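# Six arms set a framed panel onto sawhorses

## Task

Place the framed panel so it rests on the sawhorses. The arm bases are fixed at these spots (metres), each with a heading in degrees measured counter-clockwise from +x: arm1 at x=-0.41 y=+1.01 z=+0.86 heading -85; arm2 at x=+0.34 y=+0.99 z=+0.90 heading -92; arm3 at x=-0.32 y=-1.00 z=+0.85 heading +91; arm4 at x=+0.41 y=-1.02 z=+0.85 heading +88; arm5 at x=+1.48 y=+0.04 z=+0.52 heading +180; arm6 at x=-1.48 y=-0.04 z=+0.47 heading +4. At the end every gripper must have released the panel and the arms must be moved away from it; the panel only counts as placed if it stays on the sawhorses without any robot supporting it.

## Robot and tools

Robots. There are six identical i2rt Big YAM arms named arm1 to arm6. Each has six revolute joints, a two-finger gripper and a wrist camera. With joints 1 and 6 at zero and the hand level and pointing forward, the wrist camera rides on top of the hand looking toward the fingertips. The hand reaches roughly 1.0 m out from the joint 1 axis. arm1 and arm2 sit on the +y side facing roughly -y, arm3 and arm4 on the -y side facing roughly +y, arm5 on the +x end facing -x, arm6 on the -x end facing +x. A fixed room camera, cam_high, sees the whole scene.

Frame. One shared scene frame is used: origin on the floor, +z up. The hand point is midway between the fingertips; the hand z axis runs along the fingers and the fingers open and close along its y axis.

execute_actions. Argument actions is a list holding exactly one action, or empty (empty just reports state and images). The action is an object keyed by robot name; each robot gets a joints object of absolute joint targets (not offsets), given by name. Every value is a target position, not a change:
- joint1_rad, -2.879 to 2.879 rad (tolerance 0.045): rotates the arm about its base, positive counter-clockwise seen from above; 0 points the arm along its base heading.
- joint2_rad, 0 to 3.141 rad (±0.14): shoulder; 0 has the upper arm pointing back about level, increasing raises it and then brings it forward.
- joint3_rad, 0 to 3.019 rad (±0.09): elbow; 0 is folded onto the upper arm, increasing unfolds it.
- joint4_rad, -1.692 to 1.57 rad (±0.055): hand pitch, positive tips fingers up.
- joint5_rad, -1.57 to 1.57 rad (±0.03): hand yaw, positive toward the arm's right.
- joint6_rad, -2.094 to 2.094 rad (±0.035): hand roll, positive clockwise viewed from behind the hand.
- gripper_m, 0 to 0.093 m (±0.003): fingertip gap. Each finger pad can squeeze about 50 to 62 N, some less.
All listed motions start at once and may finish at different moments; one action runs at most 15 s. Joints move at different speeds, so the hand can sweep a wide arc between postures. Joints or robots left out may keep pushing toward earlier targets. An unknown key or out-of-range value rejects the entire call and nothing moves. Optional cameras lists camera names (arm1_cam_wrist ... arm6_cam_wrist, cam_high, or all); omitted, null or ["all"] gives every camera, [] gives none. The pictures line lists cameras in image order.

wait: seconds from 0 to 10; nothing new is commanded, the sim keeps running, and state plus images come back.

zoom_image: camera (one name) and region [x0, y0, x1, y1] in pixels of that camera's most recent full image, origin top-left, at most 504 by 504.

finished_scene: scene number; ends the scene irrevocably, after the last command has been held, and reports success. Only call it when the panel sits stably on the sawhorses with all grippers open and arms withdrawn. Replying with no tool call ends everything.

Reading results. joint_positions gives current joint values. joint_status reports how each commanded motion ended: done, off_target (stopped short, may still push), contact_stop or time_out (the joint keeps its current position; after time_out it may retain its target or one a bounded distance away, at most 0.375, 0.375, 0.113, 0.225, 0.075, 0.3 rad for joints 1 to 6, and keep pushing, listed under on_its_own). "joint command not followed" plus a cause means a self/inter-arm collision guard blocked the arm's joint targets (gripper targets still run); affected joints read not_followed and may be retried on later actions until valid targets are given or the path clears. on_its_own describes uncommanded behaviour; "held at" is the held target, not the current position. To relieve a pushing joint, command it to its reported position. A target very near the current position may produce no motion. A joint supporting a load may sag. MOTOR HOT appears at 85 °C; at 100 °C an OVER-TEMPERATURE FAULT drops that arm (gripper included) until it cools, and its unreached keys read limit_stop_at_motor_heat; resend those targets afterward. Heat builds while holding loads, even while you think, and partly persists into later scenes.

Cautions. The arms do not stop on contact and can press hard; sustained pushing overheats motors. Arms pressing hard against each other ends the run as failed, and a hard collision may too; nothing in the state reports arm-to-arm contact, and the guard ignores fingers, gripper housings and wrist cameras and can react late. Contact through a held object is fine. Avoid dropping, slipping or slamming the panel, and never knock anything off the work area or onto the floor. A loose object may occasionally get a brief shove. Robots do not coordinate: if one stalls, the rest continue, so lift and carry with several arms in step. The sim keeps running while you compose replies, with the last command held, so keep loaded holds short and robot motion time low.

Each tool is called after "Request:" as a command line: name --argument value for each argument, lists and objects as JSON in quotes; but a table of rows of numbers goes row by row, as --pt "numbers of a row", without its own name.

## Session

Request:
execute_actions --actions '[{"arm1":{"joints":{"joint1_rad":-0.09,"joint2_rad":1.9,"joint3_rad":0.95,"joint4_rad":-0.62,"joint5_rad":0,"joint6_rad":1.57}},"arm2":{"joints":{"joint1_rad":0.03,"joint2_rad":2.0,"joint3_rad":0.9,"joint4_rad":-0.47,"joint5_rad":0,"joint6_rad":1.57}},"arm3":{"joints":{"joint1_rad":0,"joint2_rad":1.9,"joint3_rad":0.9,"joint4_rad":-0.57,"joint5_rad":0,"joint6_rad":1.57}},"arm4":{"joints":{"joint1_rad":0.03,"joint2_rad":1.9,"joint3_rad":0.95,"joint4_rad":-0.62,"joint5_rad":0,"joint6_rad":1.57}},"arm5":{"joints":{"joint1_rad":0,"joint2_rad":0.6,"joint3_rad":0.1,"joint4_rad":-0.3,"joint5_rad":0,"joint6_rad":0}},"arm6":{"joints":{"joint1_rad":-0.07,"joint2_rad":0.6,"joint3_rad":0.1,"joint4_rad":-0.3,"joint5_rad":0,"joint6_rad":0}}}]'

Scene clock: 2.33 s.
Motor temperatures (°C, as the motors report them): arm1=[25 28 28 24 24 27] | arm2=[25 27 29 26 27 25] | arm3=[25 28 29 27 27 27] | arm4=[25 25 29 26 24 26] | arm5=[26 26 29 26 26 26] | arm6=[24 27 27 24 25 24]
arm1.joint_positions: joint1_rad=-0.085 joint2_rad=+1.893 joint3_rad=+0.949 joint4_rad=-0.632 joint5_rad=-0.001 joint6_rad=+1.558 gripper_m=+0.095
arm1.joint_status: all done
arm1.hand: x=-0.4104 y=+0.5814 z=+0.7751 quat_wxyz=(+0.006, -1.000, -0.010, -0.001) (m; scene frame)
arm2.joint_positions: joint1_rad=+0.036 joint2_rad=+1.993 joint3_rad=+0.898 joint4_rad=-0.488 joint5_rad=+0.002 joint6_rad=+1.555 gripper_m=+0.095
arm2.joint_status: all done
arm2.hand: x=+0.3373 y=+0.5795 z=+0.7622 quat_wxyz=(+0.007, -1.000, -0.007, +0.004) (m; scene frame)
arm3.joint_positions: joint1_rad=+0.000 joint2_rad=+1.885 joint3_rad=+0.907 joint4_rad=-0.578 joint5_rad=-0.003 joint6_rad=+1.561 gripper_m=+0.095
arm3.joint_status: all done
arm3.hand: x=-0.3212 y=-0.5788 z=+0.7589 quat_wxyz=(+0.007, +0.011, -1.000, -0.010) (m; scene frame)
arm4.joint_positions: joint1_rad=+0.039 joint2_rad=+1.899 joint3_rad=+0.947 joint4_rad=-0.629 joint5_rad=-0.003 joint6_rad=+1.558 gripper_m=+0.094
arm4.joint_status: all done
arm4.hand: x=+0.4039 y=-0.5933 z=+0.7617 quat_wxyz=(+0.007, +0.009, -1.000, +0.007) (m; scene frame)
arm5.joint_positions: joint1_rad=-0.007 joint2_rad=+0.609 joint3_rad=+0.092 joint4_rad=-0.317 joint5_rad=-0.003 joint6_rad=+0.016 gripper_m=+0.095
arm5.joint_status: all done
arm5.hand: x=+1.2277 y=+0.0393 z=+0.5556 quat_wxyz=(-0.003, +0.933, -0.012, -0.359) (m; scene frame)
arm6.joint_positions: joint1_rad=-0.072 joint2_rad=+0.603 joint3_rad=+0.091 joint4_rad=-0.319 joint5_rad=+0.004 joint6_rad=-0.014 gripper_m=+0.094
arm6.joint_status: all done
arm6.hand: x=-1.2277 y=-0.0369 z=+0.5036 quat_wxyz=(-0.362, +0.008, -0.932, +0.004) (m; scene frame)
pictures: arm1_cam_wrist, arm2_cam_wrist, arm3_cam_wrist, arm4_cam_wrist, arm5_cam_wrist, arm6_cam_wrist, cam_high
Images, in order (width x height): arm1_cam_wrist 616x616, arm2_cam_wrist 616x616, arm3_cam_wrist 616x616, arm4_cam_wrist 616x616, arm5_cam_wrist 616x616, arm6_cam_wrist 616x616, cam_high 672x504.

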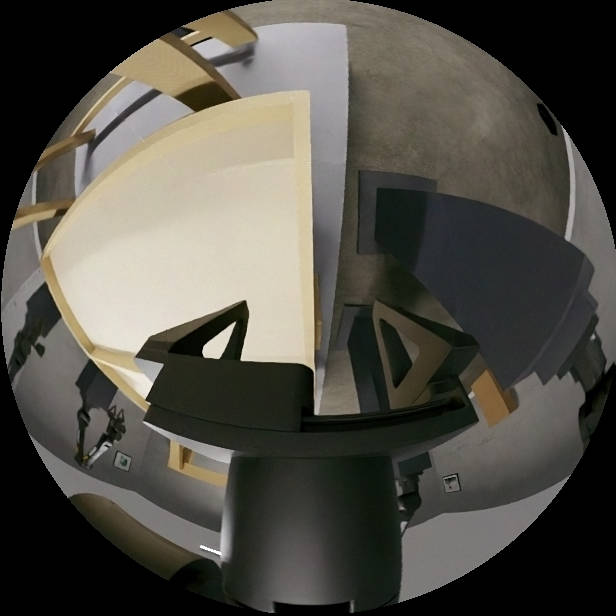

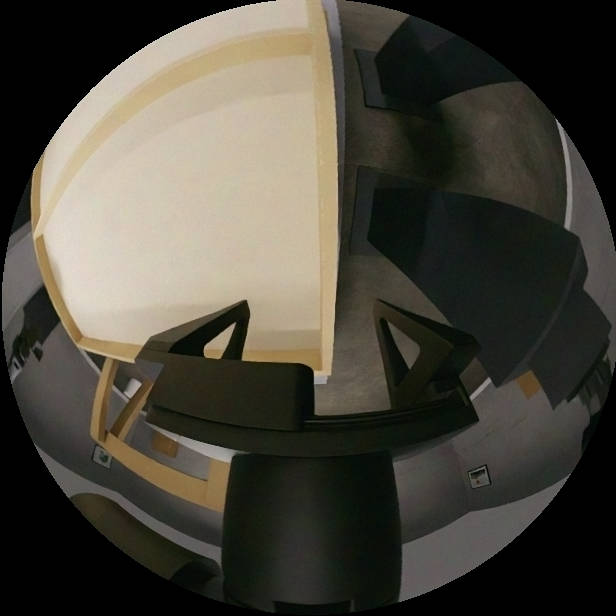

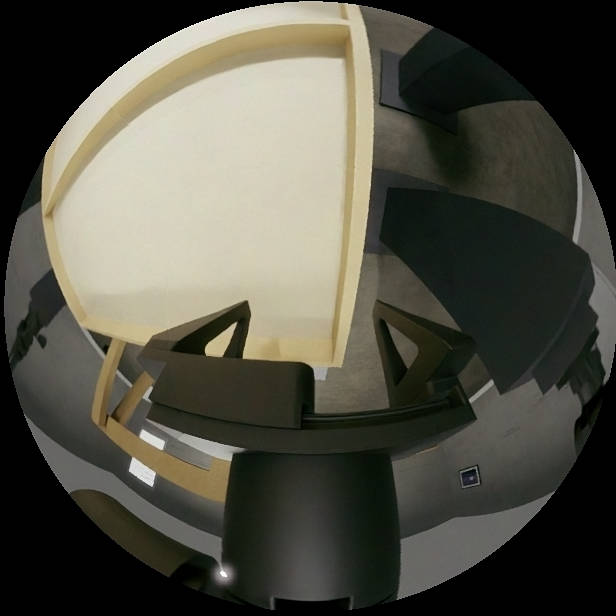

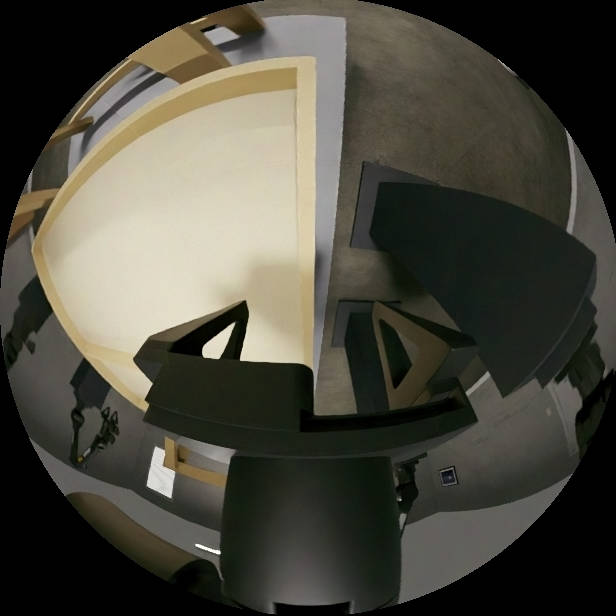

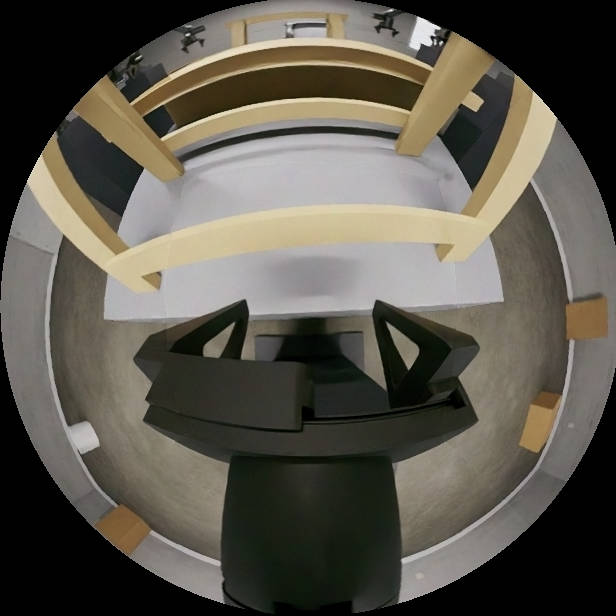

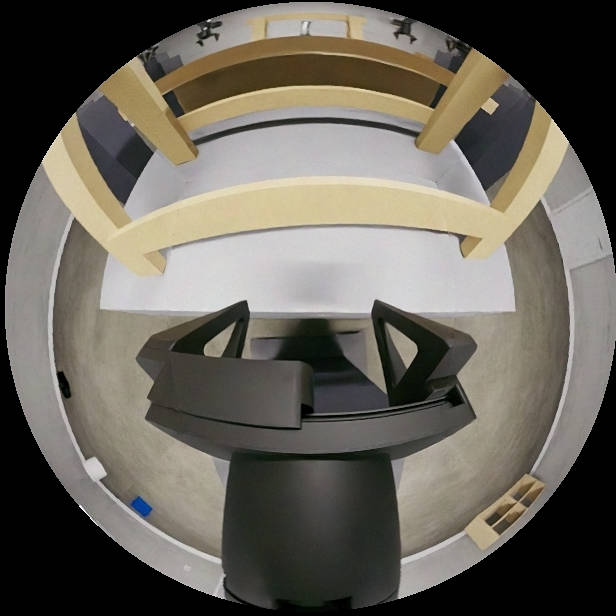

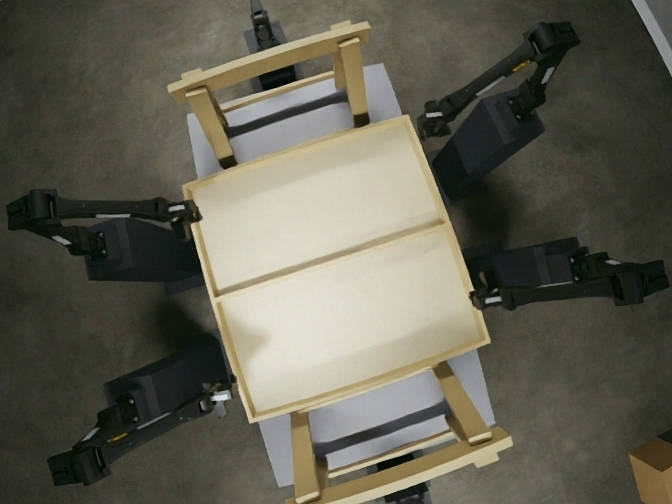

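Request:
execute_actions --actions '[{"arm1":{"joints":{"joint2_rad":2.25,"joint3_rad":1.03,"joint4_rad":-0.34}},"arm2":{"joints":{"joint2_rad":2.3,"joint3_rad":0.92,"joint4_rad":-0.18}},"arm3":{"joints":{"joint2_rad":2.17,"joint3_rad":0.8,"joint4_rad":-0.2}},"arm4":{"joints":{"joint2_rad":2.21,"joint3_rad":0.98,"joint4_rad":-0.34}},"arm5":{"joints":{"joint1_rad":0.12,"joint2_rad":1.65,"joint3_rad":0.34,"joint4_rad":0.1}},"arm6":{"joints":{"joint1_rad":0,"joint2_rad":1.5,"joint3_rad":0.31,"joint4_rad":0.15}}}]' --cameras '[]'

Request:
execute_actions --actions '[{"arm1":{"joints":{"joint2_rad":2.4,"joint3_rad":1.07,"joint4_rad":-0.23}},"arm2":{"joints":{"joint2_rad":2.47,"joint3_rad":0.97,"joint4_rad":-0.06}},"arm3":{"joints":{"joint2_rad":2.345,"joint3_rad":0.855,"joint4_rad":-0.08}},"arm4":{"joints":{"joint2_rad":2.36,"joint3_rad":1.03,"joint4_rad":-0.24}}}]'

Scene clock: 13.03 s.
Motor temperatures (°C, as the motors report them): arm1=[25 29 29 24 24 27] | arm2=[25 28 29 26 27 25] | arm3=[25 29 30 27 27 27] | arm4=[25 25 29 26 25 26] | arm5=[26 26 30 26 26 26] | arm6=[24 27 29 24 25 24]
arm1.joint_positions: joint1_rad=-0.085 joint2_rad=+2.258 joint3_rad=+1.020 joint4_rad=-0.352 joint5_rad=-0.001 joint6_rad=+1.559 gripper_m=+0.095
arm1.joint_status: all done
arm1.hand: x=-0.4102 y=+0.5768 z=+0.6351 quat_wxyz=(+0.013, -1.000, -0.009, -0.001) (m; scene frame)
arm2.joint_positions: joint1_rad=+0.036 joint2_rad=+2.308 joint3_rad=+0.915 joint4_rad=-0.197 joint5_rad=+0.002 joint6_rad=+1.556 gripper_m=+0.095
arm2.joint_status: all done
arm2.hand: x=+0.3366 y=+0.6011 z=+0.6430 quat_wxyz=(+0.011, -1.000, -0.006, +0.004) (m; scene frame)
arm3.joint_positions: joint1_rad=+0.000 joint2_rad=+2.168 joint3_rad=+0.799 joint4_rad=-0.209 joint5_rad=-0.003 joint6_rad=+1.562 gripper_m=+0.095
arm3.joint_status: all done
arm3.hand: x=-0.3219 y=-0.6333 z=+0.6366 quat_wxyz=(+0.007, +0.010, -1.000, +0.001) (m; scene frame)
arm4.joint_positions: joint1_rad=+0.039 joint2_rad=+2.226 joint3_rad=+0.968 joint4_rad=-0.349 joint5_rad=-0.003 joint6_rad=+1.559 gripper_m=+0.094
arm4.joint_status: all done
arm4.hand: x=+0.4026 y=-0.6059 z=+0.6319 quat_wxyz=(+0.007, +0.009, -1.000, +0.020) (m; scene frame)
arm5.joint_positions: joint1_rad=+0.117 joint2_rad=+1.647 joint3_rad=+0.336 joint4_rad=+0.086 joint5_rad=-0.001 joint6_rad=+0.015 gripper_m=+0.095
arm5.joint_status: all done
arm5.hand: x=+1.1772 y=+0.0044 z=+0.4256 quat_wxyz=(+0.007, +0.984, +0.047, -0.170) (m; scene frame)
arm6.joint_positions: joint1_rad=-0.003 joint2_rad=+1.497 joint3_rad=+0.299 joint4_rad=+0.133 joint5_rad=+0.004 joint6_rad=-0.013 gripper_m=+0.094
arm6.joint_status: all done
arm6.hand: x=-1.1562 y=-0.0147 z=+0.4131 quat_wxyz=(-0.250, +0.042, -0.967, -0.005) (m; scene frame)
pictures: none
No camera images: the call's "cameras" was empty. Leave "cameras" out to get every camera's image.

Scene clock: 14.03 s.
Motor temperatures (°C, as the motors report them): arm1=[25 29 29 24 24 27] | arm2=[25 28 29 26 27 25] | arm3=[25 29 30 27 27 27] | arm4=[25 25 29 26 25 26] | arm5=[26 26 30 26 26 26] | arm6=[24 27 29 24 25 24]
arm1.joint_positions: joint1_rad=-0.085 joint2_rad=+2.391 joint3_rad=+1.067 joint4_rad=-0.238 joint5_rad=-0.001 joint6_rad=+1.559 gripper_m=+0.095
arm1.joint_status: all done
arm1.hand: x=-0.4101 y=+0.5711 z=+0.5847 quat_wxyz=(-0.001, -1.000, -0.009, -0.001) (m; scene frame)
arm2.joint_positions: joint1_rad=+0.036 joint2_rad=+2.467 joint3_rad=+0.968 joint4_rad=-0.077 joint5_rad=+0.002 joint6_rad=+1.556 gripper_m=+0.095
arm2.joint_status: all done
arm2.hand: x=+0.3362 y=+0.6050 z=+0.5866 quat_wxyz=(+0.004, -1.000, -0.006, +0.004) (m; scene frame)
arm3.joint_positions: joint1_rad=+0.000 joint2_rad=+2.332 joint3_rad=+0.856 joint4_rad=-0.085 joint5_rad=-0.003 joint6_rad=+1.562 gripper_m=+0.095
arm3.joint_status: all done
arm3.hand: x=-0.3226 y=-0.6277 z=+0.5832 quat_wxyz=(+0.007, +0.010, -1.000, -0.008) (m; scene frame)
arm4.joint_positions: joint1_rad=+0.039 joint2_rad=+2.352 joint3_rad=+1.030 joint4_rad=-0.243 joint5_rad=-0.003 joint6_rad=+1.560 gripper_m=+0.094
arm4.joint_status: all done
arm4.hand: x=+0.4020 y=-0.5889 z=+0.5871 quat_wxyz=(+0.007, +0.009, -1.000, -0.001) (m; scene frame)
arm5.joint_positions: joint1_rad=+0.117 joint2_rad=+1.647 joint3_rad=+0.336 joint4_rad=+0.086 joint5_rad=-0.001 joint6_rad=+0.015 gripper_m=+0.095
arm5.joint_status: not commanded
arm5.hand: x=+1.1772 y=+0.0044 z=+0.4256 quat_wxyz=(+0.007, +0.984, +0.047, -0.170) (m; scene frame)
arm6.joint_positions: joint1_rad=-0.003 joint2_rad=+1.497 joint3_rad=+0.299 joint4_rad=+0.133 joint5_rad=+0.004 joint6_rad=-0.013 gripper_m=+0.094
arm6.joint_status: not commanded
arm6.hand: x=-1.1562 y=-0.0147 z=+0.4131 quat_wxyz=(-0.250, +0.042, -0.967, -0.005) (m; scene frame)
pictures: arm1_cam_wrist, arm2_cam_wrist, arm3_cam_wrist, arm4_cam_wrist, arm5_cam_wrist, arm6_cam_wrist, cam_high
Images, in order (width x height): arm1_cam_wrist 616x616, arm2_cam_wrist 616x616, arm3_cam_wrist 616x616, arm4_cam_wrist 616x616, arm5_cam_wrist 616x616, arm6_cam_wrist 616x616, cam_high 672x504.

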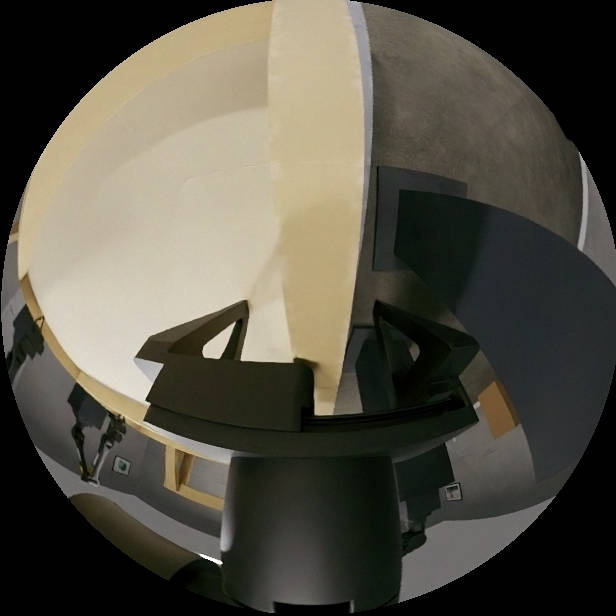

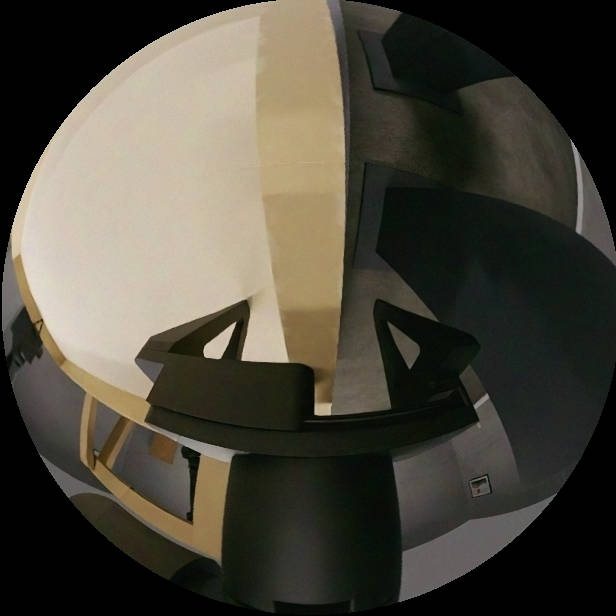

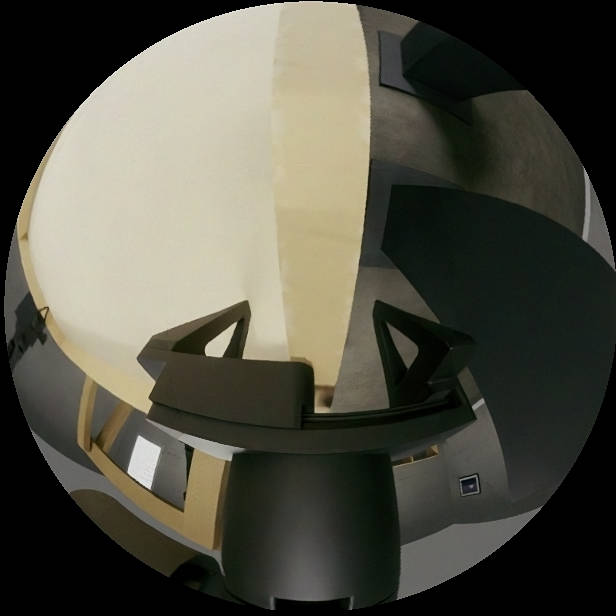

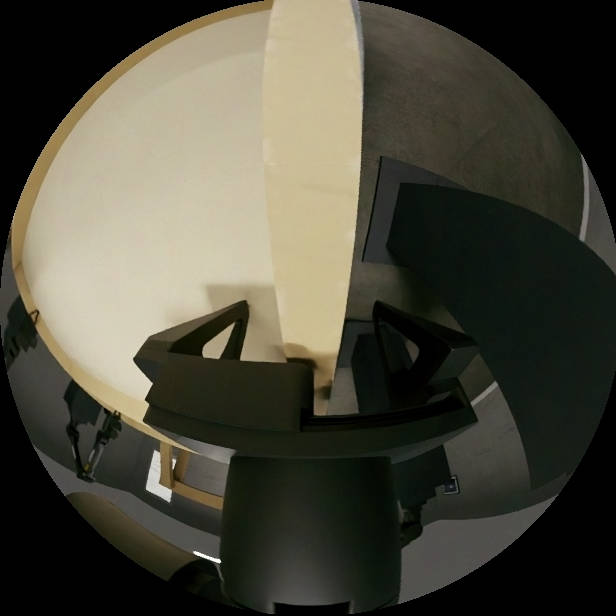

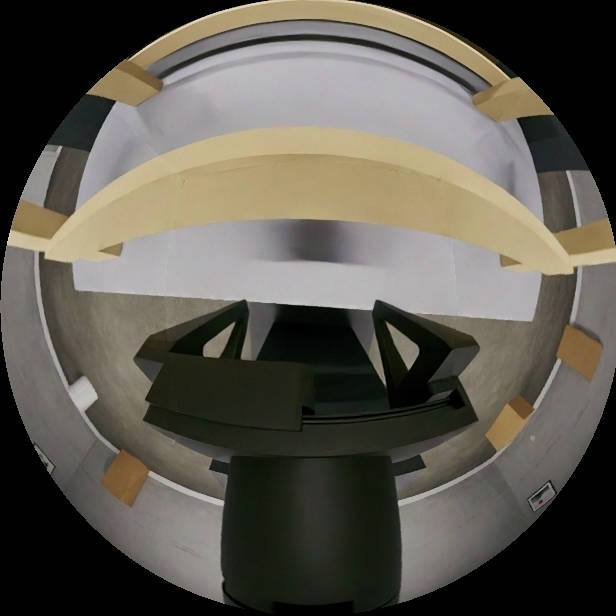

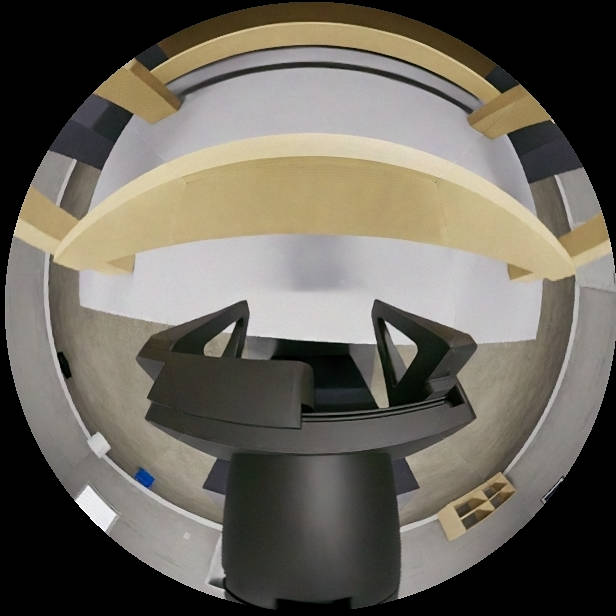

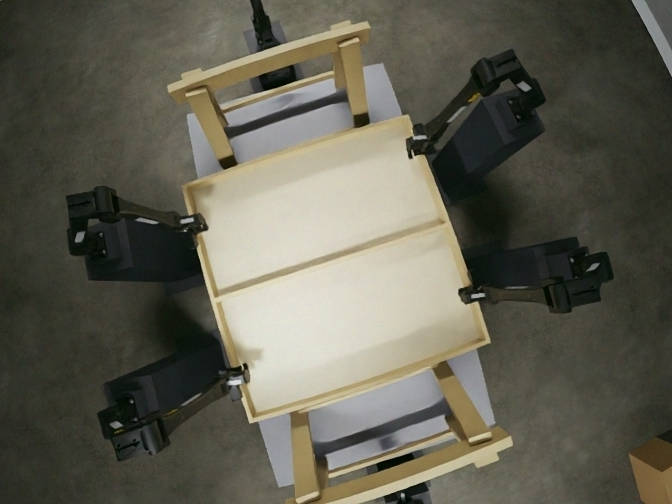

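Request:
execute_actions --actions '[{"arm1":{"joints":{"gripper_m":0}},"arm2":{"joints":{"gripper_m":0}},"arm3":{"joints":{"gripper_m":0}},"arm4":{"joints":{"gripper_m":0}},"arm5":{"joints":{"joint2_rad":1.9,"joint3_rad":0.55,"joint4_rad":0.15}},"arm6":{"joints":{"joint2_rad":1.78,"joint3_rad":0.47,"joint4_rad":0.3}}}]' --cameras '[]'

Request:
execute_actions --actions '[{"arm1":{"joints":{"joint2_rad":2.01,"joint3_rad":0.98,"joint4_rad":-0.51}},"arm2":{"joints":{"joint2_rad":2.04,"joint3_rad":0.86,"joint4_rad":-0.34}},"arm3":{"joints":{"joint2_rad":1.88,"joint3_rad":0.77,"joint4_rad":-0.41}},"arm4":{"joints":{"joint2_rad":1.97,"joint3_rad":0.96,"joint4_rad":-0.52}}}]' --cameras '[]'

Request:
execute_actions --actions '[{"arm1":{"joints":{"joint2_rad":1.62,"joint3_rad":1.06,"joint4_rad":-0.95}},"arm2":{"joints":{"joint2_rad":1.58,"joint3_rad":0.89,"joint4_rad":-0.8}},"arm3":{"joints":{"joint2_rad":1.46,"joint3_rad":0.91,"joint4_rad":-0.92}},"arm4":{"joints":{"joint2_rad":1.62,"joint3_rad":1.07,"joint4_rad":-0.94}}}]' --cameras '[]'

Request:
execute_actions --actions '[{"arm1":{"joints":{"joint2_rad":1.46,"joint3_rad":1.36,"joint4_rad":-1.38}},"arm2":{"joints":{"joint2_rad":1.34,"joint3_rad":1.18,"joint4_rad":-1.28}},"arm3":{"joints":{"joint2_rad":1.31,"joint3_rad":1.27,"joint4_rad":-1.41}},"arm4":{"joints":{"joint2_rad":1.47,"joint3_rad":1.41,"joint4_rad":-1.41}},"arm5":{"joints":{"joint1_rad":0.09,"joint2_rad":1.97,"joint3_rad":1.05,"joint4_rad":0}},"arm6":{"joints":{"joint2_rad":1.87,"joint3_rad":0.95,"joint4_rad":0.12}}}]' --cameras '["cam_high"]'

Scene clock: 28.47 s.
Motor temperatures (°C, as the motors report them): arm1=[25 30 28 24 24 27] | arm2=[25 29 28 26 27 25] | arm3=[25 29 29 27 27 27] | arm4=[25 26 29 26 25 26] | arm5=[26 27 29 26 26 26] | arm6=[24 28 28 25 25 24]
arm1.joint_positions: joint1_rad=-0.085 joint2_rad=+2.391 joint3_rad=+1.062 joint4_rad=-0.239 joint5_rad=-0.001 joint6_rad=+1.553 gripper_m=+0.019
arm1.joint_status: gripper_m off_target (ended at +0.019, target +0.000)
arm1.hand: x=-0.4102 y=+0.5747 z=+0.5842 quat_wxyz=(+0.002, -1.000, -0.012, -0.001) (m; scene frame)
arm2.joint_positions: joint1_rad=+0.036 joint2_rad=+2.467 joint3_rad=+0.967 joint4_rad=-0.075 joint5_rad=+0.002 joint6_rad=+1.544 gripper_m=+0.018
arm2.joint_status: gripper_m off_target (ended at +0.018, target +0.000)
arm2.hand: x=+0.3362 y=+0.6048 z=+0.5866 quat_wxyz=(+0.003, -1.000, -0.012, +0.004) (m; scene frame)
arm3.joint_positions: joint1_rad=+0.000 joint2_rad=+2.331 joint3_rad=+0.850 joint4_rad=-0.085 joint5_rad=-0.002 joint6_rad=+1.562 gripper_m=+0.018
arm3.joint_status: gripper_m off_target (ended at +0.018, target +0.000)
arm3.hand: x=-0.3224 y=-0.6309 z=+0.5833 quat_wxyz=(+0.006, +0.010, -1.000, -0.005) (m; scene frame)
arm4.joint_positions: joint1_rad=+0.039 joint2_rad=+2.352 joint3_rad=+1.030 joint4_rad=-0.242 joint5_rad=-0.003 joint6_rad=+1.559 gripper_m=+0.018
arm4.joint_status: gripper_m off_target (ended at +0.018, target +0.000)
arm4.hand: x=+0.4020 y=-0.5888 z=+0.5871 quat_wxyz=(+0.007, +0.009, -1.000, -0.001) (m; scene frame)
arm5.joint_positions: joint1_rad=+0.117 joint2_rad=+1.907 joint3_rad=+0.517 joint4_rad=+0.128 joint5_rad=+0.002 joint6_rad=+0.020 gripper_m=+0.095
arm5.joint_status: all done
arm5.hand: x=+1.1230 y=-0.0005 z=+0.3786 quat_wxyz=(+0.005, +0.987, +0.045, -0.152) (m; scene frame)
arm6.joint_positions: joint1_rad=-0.003 joint2_rad=+1.781 joint3_rad=+0.438 joint4_rad=+0.276 joint5_rad=+0.004 joint6_rad=-0.004 gripper_m=+0.094
arm6.joint_status: all done
arm6.hand: x=-1.1037 y=-0.0108 z=+0.3701 quat_wxyz=(-0.249, +0.037, -0.968, -0.006) (m; scene frame)
pictures: none
No camera images: the call's "cameras" was empty. Leave "cameras" out to get every camera's image.

Scene clock: 29.77 s.
Motor temperatures (°C, as the motors report them): arm1=[25 31 28 24 24 27] | arm2=[25 29 29 26 27 25] | arm3=[25 29 29 27 27 27] | arm4=[25 26 29 26 25 26] | arm5=[26 27 29 26 26 26] | arm6=[24 28 28 25 25 24]
arm1.joint_positions: joint1_rad=-0.085 joint2_rad=+2.054 joint3_rad=+0.973 joint4_rad=-0.488 joint5_rad=+0.000 joint6_rad=+1.552 gripper_m=+0.019
arm1.joint_status: all done
arm1.hand: x=-0.4104 y=+0.5725 z=+0.7135 quat_wxyz=(+0.002, -1.000, -0.013, -0.001) (m; scene frame)
arm2.joint_positions: joint1_rad=+0.036 joint2_rad=+2.110 joint3_rad=+0.845 joint4_rad=-0.315 joint5_rad=+0.007 joint6_rad=+1.540 gripper_m=+0.018
arm2.joint_status: all done
arm2.hand: x=+0.3362 y=+0.6034 z=+0.7100 quat_wxyz=(+0.006, -1.000, -0.014, +0.007) (m; scene frame)
arm3.joint_positions: joint1_rad=+0.000 joint2_rad=+1.949 joint3_rad=+0.765 joint4_rad=-0.394 joint5_rad=-0.003 joint6_rad=+1.562 gripper_m=+0.018
arm3.joint_status: all done
arm3.hand: x=-0.3212 y=-0.6320 z=+0.7092 quat_wxyz=(+0.007, +0.010, -1.000, +0.001) (m; scene frame)
arm4.joint_positions: joint1_rad=+0.039 joint2_rad=+2.032 joint3_rad=+0.951 joint4_rad=-0.497 joint5_rad=-0.003 joint6_rad=+1.556 gripper_m=+0.018
arm4.joint_status: all done
arm4.hand: x=+0.4033 y=-0.5912 z=+0.7083 quat_wxyz=(+0.007, +0.010, -1.000, +0.005) (m; scene frame)
arm5.joint_positions: joint1_rad=+0.117 joint2_rad=+1.907 joint3_rad=+0.517 joint4_rad=+0.128 joint5_rad=+0.002 joint6_rad=+0.020 gripper_m=+0.095
arm5.joint_status: not commanded
arm5.hand: x=+1.1230 y=-0.0005 z=+0.3786 quat_wxyz=(+0.005, +0.987, +0.045, -0.152) (m; scene frame)
arm6.joint_positions: joint1_rad=-0.003 joint2_rad=+1.781 joint3_rad=+0.438 joint4_rad=+0.276 joint5_rad=+0.004 joint6_rad=-0.004 gripper_m=+0.094
arm6.joint_status: not commanded
arm6.hand: x=-1.1037 y=-0.0108 z=+0.3701 quat_wxyz=(-0.249, +0.037, -0.968, -0.006) (m; scene frame)
pictures: none
No camera images: the call's "cameras" was empty. Leave "cameras" out to get every camera's image.

Scene clock: 30.97 s.
Motor temperatures (°C, as the motors report them): arm1=[25 31 28 24 24 27] | arm2=[25 29 29 26 27 25] | arm3=[25 30 30 27 27 27] | arm4=[25 26 29 26 25 26] | arm5=[26 27 29 26 26 26] | arm6=[24 28 28 25 25 24]
arm1.joint_positions: joint1_rad=-0.085 joint2_rad=+1.659 joint3_rad=+1.021 joint4_rad=-0.921 joint5_rad=-0.004 joint6_rad=+1.546 gripper_m=+0.019
arm1.joint_status: all done
arm1.hand: x=-0.4101 y=+0.5773 z=+0.8902 quat_wxyz=(-0.002, -1.000, -0.016, -0.002) (m; scene frame)
arm2.joint_positions: joint1_rad=+0.035 joint2_rad=+1.649 joint3_rad=+0.843 joint4_rad=-0.772 joint5_rad=+0.012 joint6_rad=+1.534 gripper_m=+0.018
arm2.joint_status: all done
arm2.hand: x=+0.3364 y=+0.6083 z=+0.8809 quat_wxyz=(+0.005, -1.000, -0.017, +0.009) (m; scene frame)
arm3.joint_positions: joint1_rad=+0.000 joint2_rad=+1.517 joint3_rad=+0.842 joint4_rad=-0.879 joint5_rad=-0.006 joint6_rad=+1.562 gripper_m=+0.018
arm3.joint_status: all done
arm3.hand: x=-0.3199 y=-0.6286 z=+0.8793 quat_wxyz=(+0.008, +0.010, -1.000, -0.011) (m; scene frame)
arm4.joint_positions: joint1_rad=+0.039 joint2_rad=+1.664 joint3_rad=+1.012 joint4_rad=-0.909 joint5_rad=-0.006 joint6_rad=+1.553 gripper_m=+0.018
arm4.joint_status: all done
arm4.hand: x=+0.4046 y=-0.5892 z=+0.8753 quat_wxyz=(+0.008, +0.012, -1.000, -0.003) (m; scene frame)
arm5.joint_positions: joint1_rad=+0.117 joint2_rad=+1.907 joint3_rad=+0.517 joint4_rad=+0.128 joint5_rad=+0.002 joint6_rad=+0.020 gripper_m=+0.095
arm5.joint_status: not commanded
arm5.hand: x=+1.1230 y=-0.0005 z=+0.3786 quat_wxyz=(+0.005, +0.987, +0.045, -0.152) (m; scene frame)
arm6.joint_positions: joint1_rad=-0.003 joint2_rad=+1.781 joint3_rad=+0.438 joint4_rad=+0.276 joint5_rad=+0.004 joint6_rad=-0.004 gripper_m=+0.094
arm6.joint_status: not commanded
arm6.hand: x=-1.1037 y=-0.0108 z=+0.3701 quat_wxyz=(-0.249, +0.037, -0.968, -0.006) (m; scene frame)
pictures: none
No camera images: the call's "cameras" was empty. Leave "cameras" out to get every camera's image.

Scene clock: 33.50 s.
Motor temperatures (°C, as the motors report them): arm1=[25 31 30 24 24 27] | arm2=[25 29 31 26 27 25] | arm3=[25 30 32 27 27 27] | arm4=[25 26 31 26 25 26] | arm5=[26 27 32 26 26 26] | arm6=[24 28 31 25 25 24]
arm1.joint_positions: joint1_rad=-0.085 joint2_rad=+1.489 joint3_rad=+1.261 joint4_rad=-1.364 joint5_rad=-0.003 joint6_rad=+1.544 gripper_m=+0.019
arm1.joint_status: joint3_rad time_out (moved +0.240 of +0.339); the others done
arm1.on_its_own: joint3_rad reads +1.261 and still pushes toward +1.360 since a time_out
arm1.hand: x=-0.4105 y=+0.5833 z=+1.0434 quat_wxyz=(+0.014, -1.000, -0.017, -0.002) (m; scene frame)
arm2.joint_positions: joint1_rad=+0.033 joint2_rad=+1.396 joint3_rad=+1.045 joint4_rad=-1.250 joint5_rad=+0.015 joint6_rad=+1.526 gripper_m=+0.018
arm2.joint_status: joint3_rad time_out (moved +0.202 of +0.337); the others done
arm2.on_its_own: joint3_rad reads +1.045 and still pushes toward +1.157 since a time_out
arm2.hand: x=+0.3359 y=+0.6157 z=+1.0377 quat_wxyz=(+0.017, -1.000, -0.019, +0.010) (m; scene frame)
arm3.joint_positions: joint1_rad=+0.000 joint2_rad=+1.366 joint3_rad=+1.148 joint4_rad=-1.377 joint5_rad=+0.000 joint6_rad=+1.561 gripper_m=+0.018
arm3.joint_status: joint3_rad time_out (moved +0.306 of +0.428); the others done
arm3.on_its_own: joint3_rad reads +1.148 and still pushes toward +1.260 since a time_out
arm3.hand: x=-0.3173 y=-0.6228 z=+1.0380 quat_wxyz=(+0.006, +0.010, -1.000, +0.010) (m; scene frame)
arm4.joint_positions: joint1_rad=+0.039 joint2_rad=+1.512 joint3_rad=+1.303 joint4_rad=-1.387 joint5_rad=-0.001 joint6_rad=+1.550 gripper_m=+0.018
arm4.joint_status: joint3_rad time_out (moved +0.291 of +0.398); the others done
arm4.on_its_own: joint3_rad reads +1.303 and still pushes toward +1.410 since a time_out
arm4.hand: x=+0.4071 y=-0.5845 z=+1.0389 quat_wxyz=(+0.006, +0.014, -1.000, +0.015) (m; scene frame)
arm5.joint_positions: joint1_rad=+0.097 joint2_rad=+1.952 joint3_rad=+0.619 joint4_rad=-0.100 joint5_rad=+0.000 joint6_rad=+0.017 gripper_m=+0.095
arm5.joint_status: joint3_rad time_out (moved +0.102 of +0.533); joint4_rad time_out (moved -0.228 of -0.128); the others done
arm5.on_its_own: joint3_rad reads +0.619 and still pushes toward +0.736 since a time_out (your +1.050 is given up); joint4_rad reads -0.100 and still pushes toward +0.000 since a time_out
arm5.hand: x=+1.1273 y=+0.0065 z=+0.3651 quat_wxyz=(-0.001, +0.997, +0.037, -0.067) (m; scene frame)
arm6.joint_positions: joint1_rad=-0.003 joint2_rad=+1.801 joint3_rad=+0.506 joint4_rad=+0.105 joint5_rad=+0.004 joint6_rad=-0.004 gripper_m=+0.094
arm6.joint_status: joint3_rad time_out (moved +0.068 of +0.512); the others done
arm6.on_its_own: joint3_rad reads +0.506 and still pushes toward +0.622 since a time_out (your +0.950 is given up)
arm6.hand: x=-1.1061 y=-0.0112 z=+0.3588 quat_wxyz=(-0.189, +0.038, -0.981, -0.004) (m; scene frame)
pictures: cam_high
Images, in order (width x height): cam_high 672x504.

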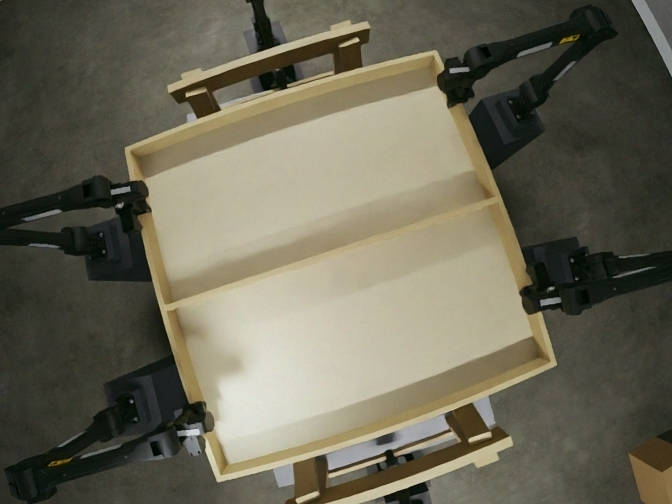

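Jammed downward; add lift.

Request:
execute_actions --actions '[{"arm5":{"joints":{"joint2_rad":1.88,"joint3_rad":1.0,"joint4_rad":0.1}},"arm6":{"joints":{"joint2_rad":1.76,"joint3_rad":0.85,"joint4_rad":0.25}}}]' --cameras '["cam_high","arm5_cam_wrist","arm6_cam_wrist"]'

Scene clock: 44.17 s.
Motor temperatures (°C, as the motors report them): arm1=[25 31 36 24 25 27] | arm2=[25 29 37 26 27 25] | arm3=[25 30 40 27 27 27] | arm4=[25 27 37 26 25 26] | arm5=[26 27 36 27 26 26] | arm6=[24 28 35 25 25 24]
arm1.joint_positions: joint1_rad=-0.085 joint2_rad=+1.489 joint3_rad=+1.261 joint4_rad=-1.364 joint5_rad=-0.003 joint6_rad=+1.544 gripper_m=+0.019
arm1.joint_status: not commanded
arm1.on_its_own: joint3_rad reads +1.261 and still pushes toward +1.360 since a time_out
arm1.hand: x=-0.4105 y=+0.5833 z=+1.0434 quat_wxyz=(+0.014, -1.000, -0.017, -0.002) (m; scene frame)
arm2.joint_positions: joint1_rad=+0.033 joint2_rad=+1.396 joint3_rad=+1.045 joint4_rad=-1.250 joint5_rad=+0.015 joint6_rad=+1.526 gripper_m=+0.018
arm2.joint_status: not commanded
arm2.on_its_own: joint3_rad reads +1.045 and still pushes toward +1.157 since a time_out
arm2.hand: x=+0.3359 y=+0.6157 z=+1.0377 quat_wxyz=(+0.017, -1.000, -0.019, +0.010) (m; scene frame)
arm3.joint_positions: joint1_rad=+0.000 joint2_rad=+1.366 joint3_rad=+1.148 joint4_rad=-1.377 joint5_rad=+0.000 joint6_rad=+1.561 gripper_m=+0.018
arm3.joint_status: not commanded
arm3.on_its_own: joint3_rad reads +1.148 and still pushes toward +1.260 since a time_out
arm3.hand: x=-0.3173 y=-0.6228 z=+1.0380 quat_wxyz=(+0.006, +0.010, -1.000, +0.010) (m; scene frame)
arm4.joint_positions: joint1_rad=+0.039 joint2_rad=+1.512 joint3_rad=+1.303 joint4_rad=-1.387 joint5_rad=-0.001 joint6_rad=+1.550 gripper_m=+0.018
arm4.joint_status: not commanded
arm4.on_its_own: joint3_rad reads +1.303 and still pushes toward +1.410 since a time_out
arm4.hand: x=+0.4071 y=-0.5845 z=+1.0389 quat_wxyz=(+0.006, +0.014, -1.000, +0.015) (m; scene frame)
arm5.joint_positions: joint1_rad=+0.097 joint2_rad=+1.949 joint3_rad=+0.602 joint4_rad=-0.041 joint5_rad=+0.000 joint6_rad=+0.016 gripper_m=+0.095
arm5.joint_status: joint3_rad time_out (moved -0.018 of +0.381); joint4_rad time_out (moved +0.059 of +0.200); the others done
arm5.on_its_own: joint3_rad reads +0.602 and still pushes toward +0.732 since a time_out (your +1.000 is given up); joint4_rad reads -0.041 and still pushes toward +0.100 since a time_out
arm5.hand: x=+1.1228 y=+0.0061 z=+0.3661 quat_wxyz=(+0.001, +0.995, +0.037, -0.089) (m; scene frame)
arm6.joint_positions: joint1_rad=-0.003 joint2_rad=+1.799 joint3_rad=+0.500 joint4_rad=+0.136 joint5_rad=+0.004 joint6_rad=-0.003 gripper_m=+0.094
arm6.joint_status: joint3_rad time_out (moved -0.006 of +0.344); joint4_rad time_out (moved +0.032 of +0.145); the others done
arm6.on_its_own: joint3_rad reads +0.500 and still pushes toward +0.619 since a time_out (your +0.850 is given up); joint4_rad reads +0.136 and still pushes toward +0.250 since a time_out
arm6.hand: x=-1.1021 y=-0.0109 z=+0.3613 quat_wxyz=(-0.203, +0.038, -0.979, -0.004) (m; scene frame)
pictures: arm5_cam_wrist, arm6_cam_wrist, cam_high
Images, in order (width x height): arm5_cam_wrist 616x616, arm6_cam_wrist 616x616, cam_high 672x504.

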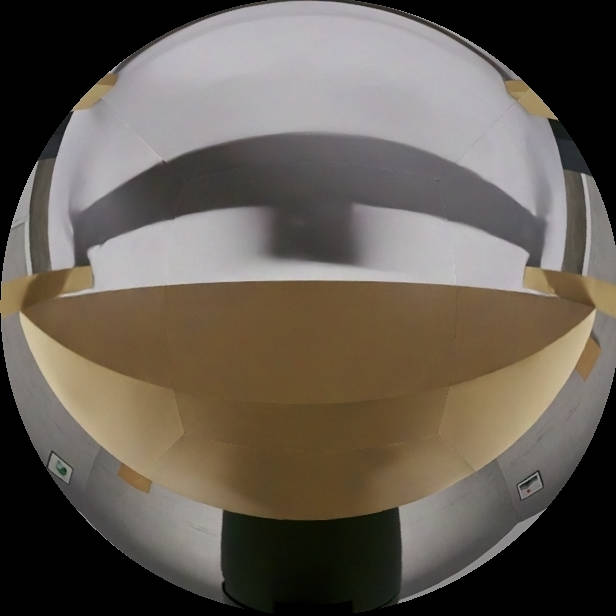

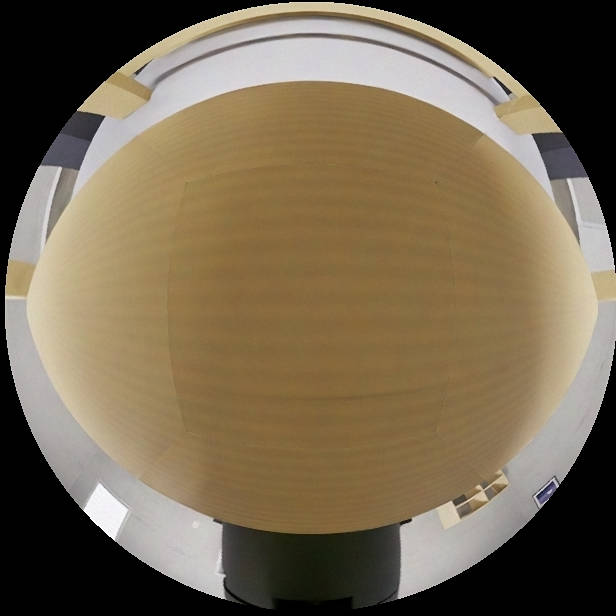

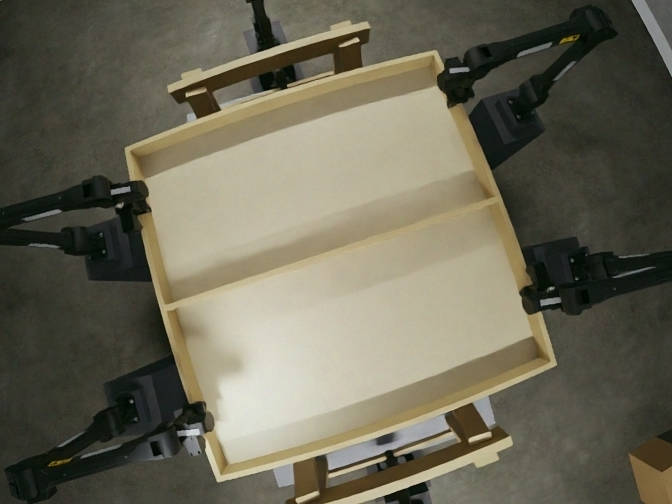

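Request:
execute_actions --actions '[{"arm5":{"joints":{"joint2_rad":1.76,"joint3_rad":1.0,"joint4_rad":0.3}},"arm6":{"joints":{"joint2_rad":1.66,"joint3_rad":0.85,"joint4_rad":0.45}}}]' --cameras '["cam_high","arm5_cam_wrist","arm6_cam_wrist"]'

Scene clock: 60.60 s.
Motor temperatures (°C, as the motors report them): arm1=[25 31 41 24 25 27] | arm2=[25 29 42 26 27 25] | arm3=[25 30 46 27 27 27] | arm4=[25 27 42 26 25 26] | arm5=[26 28 38 27 26 26] | arm6=[24 29 37 26 25 24]
arm1.joint_positions: joint1_rad=-0.085 joint2_rad=+1.489 joint3_rad=+1.261 joint4_rad=-1.364 joint5_rad=-0.003 joint6_rad=+1.544 gripper_m=+0.019
arm1.joint_status: not commanded
arm1.on_its_own: joint3_rad reads +1.261 and still pushes toward +1.360 since a time_out
arm1.hand: x=-0.4105 y=+0.5833 z=+1.0434 quat_wxyz=(+0.014, -1.000, -0.017, -0.002) (m; scene frame)
arm2.joint_positions: joint1_rad=+0.033 joint2_rad=+1.396 joint3_rad=+1.045 joint4_rad=-1.250 joint5_rad=+0.015 joint6_rad=+1.526 gripper_m=+0.018
arm2.joint_status: not commanded
arm2.on_its_own: joint3_rad reads +1.045 and still pushes toward +1.157 since a time_out
arm2.hand: x=+0.3359 y=+0.6157 z=+1.0377 quat_wxyz=(+0.017, -1.000, -0.019, +0.010) (m; scene frame)
arm3.joint_positions: joint1_rad=+0.000 joint2_rad=+1.366 joint3_rad=+1.148 joint4_rad=-1.377 joint5_rad=+0.000 joint6_rad=+1.561 gripper_m=+0.018
arm3.joint_status: not commanded
arm3.on_its_own: joint3_rad reads +1.148 and still pushes toward +1.260 since a time_out
arm3.hand: x=-0.3173 y=-0.6228 z=+1.0380 quat_wxyz=(+0.006, +0.010, -1.000, +0.010) (m; scene frame)
arm4.joint_positions: joint1_rad=+0.039 joint2_rad=+1.512 joint3_rad=+1.303 joint4_rad=-1.387 joint5_rad=-0.001 joint6_rad=+1.550 gripper_m=+0.018
arm4.joint_status: not commanded
arm4.on_its_own: joint3_rad reads +1.303 and still pushes toward +1.410 since a time_out
arm4.hand: x=+0.4071 y=-0.5845 z=+1.0389 quat_wxyz=(+0.006, +0.014, -1.000, +0.015) (m; scene frame)
arm5.joint_positions: joint1_rad=+0.097 joint2_rad=+1.879 joint3_rad=+0.568 joint4_rad=+0.130 joint5_rad=+0.000 joint6_rad=+0.017 gripper_m=+0.095
arm5.joint_status: joint3_rad time_out (moved -0.034 of +0.398); joint4_rad time_out (moved +0.171 of +0.341); the others done
arm5.on_its_own: joint3_rad reads +0.568 and still pushes toward +0.714 since a time_out (your +1.000 is given up); joint4_rad reads +0.130 and still pushes toward +0.300 since a time_out
arm5.hand: x=+1.0840 y=+0.0025 z=+0.3970 quat_wxyz=(+0.006, +0.981, +0.036, -0.191) (m; scene frame)
arm6.joint_positions: joint1_rad=+0.000 joint2_rad=+1.771 joint3_rad=+0.468 joint4_rad=+0.292 joint5_rad=-0.003 joint6_rad=+0.016 gripper_m=+0.094
arm6.joint_status: joint3_rad time_out (moved -0.032 of +0.350); joint4_rad time_out (moved +0.155 of +0.314); the others done
arm6.on_its_own: joint3_rad reads +0.468 and still pushes toward +0.612 since a time_out (your +0.850 is given up); joint4_rad reads +0.292 and still pushes toward +0.450 since a time_out
arm6.hand: x=-1.0809 y=-0.0068 z=+0.3823 quat_wxyz=(-0.276, +0.030, -0.961, -0.013) (m; scene frame)
pictures: arm5_cam_wrist, arm6_cam_wrist, cam_high
Images, in order (width x height): arm5_cam_wrist 616x616, arm6_cam_wrist 616x616, cam_high 672x504.

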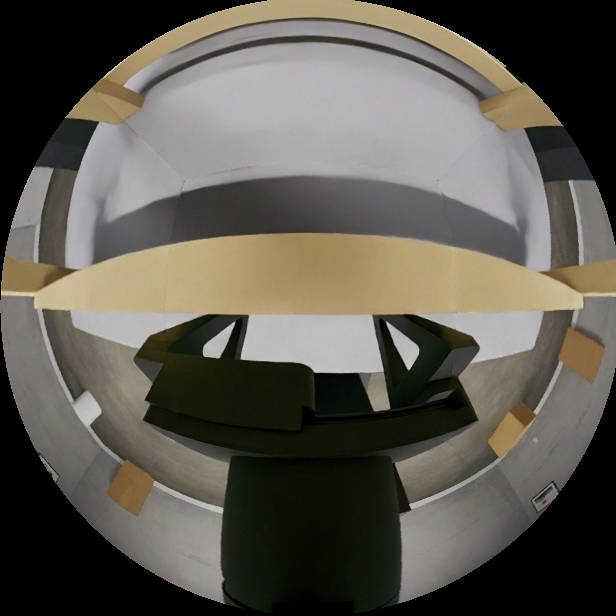

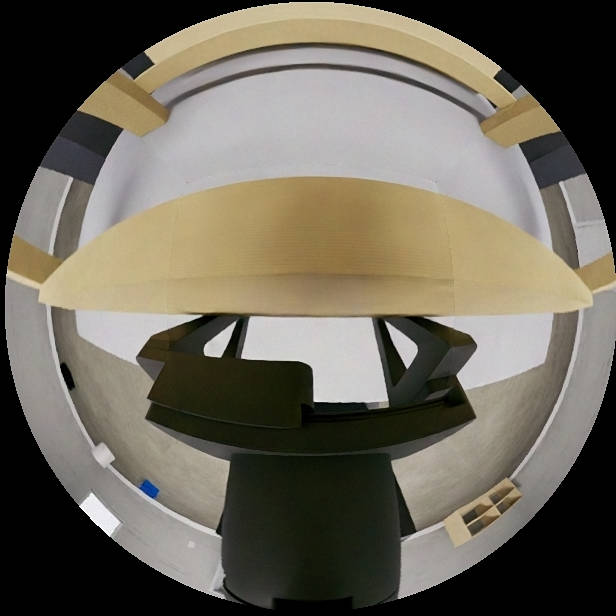

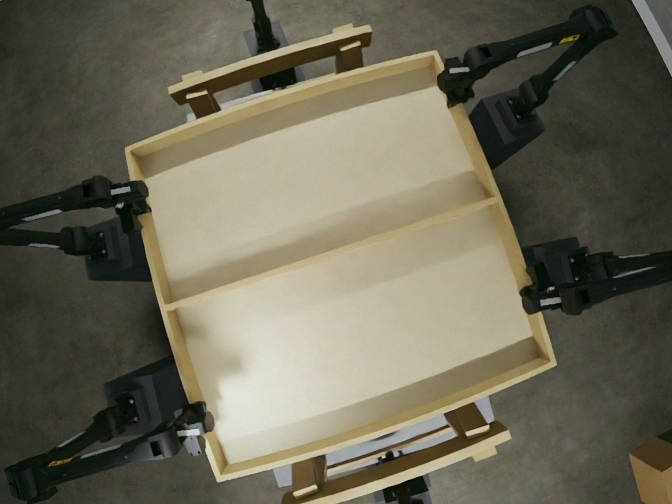

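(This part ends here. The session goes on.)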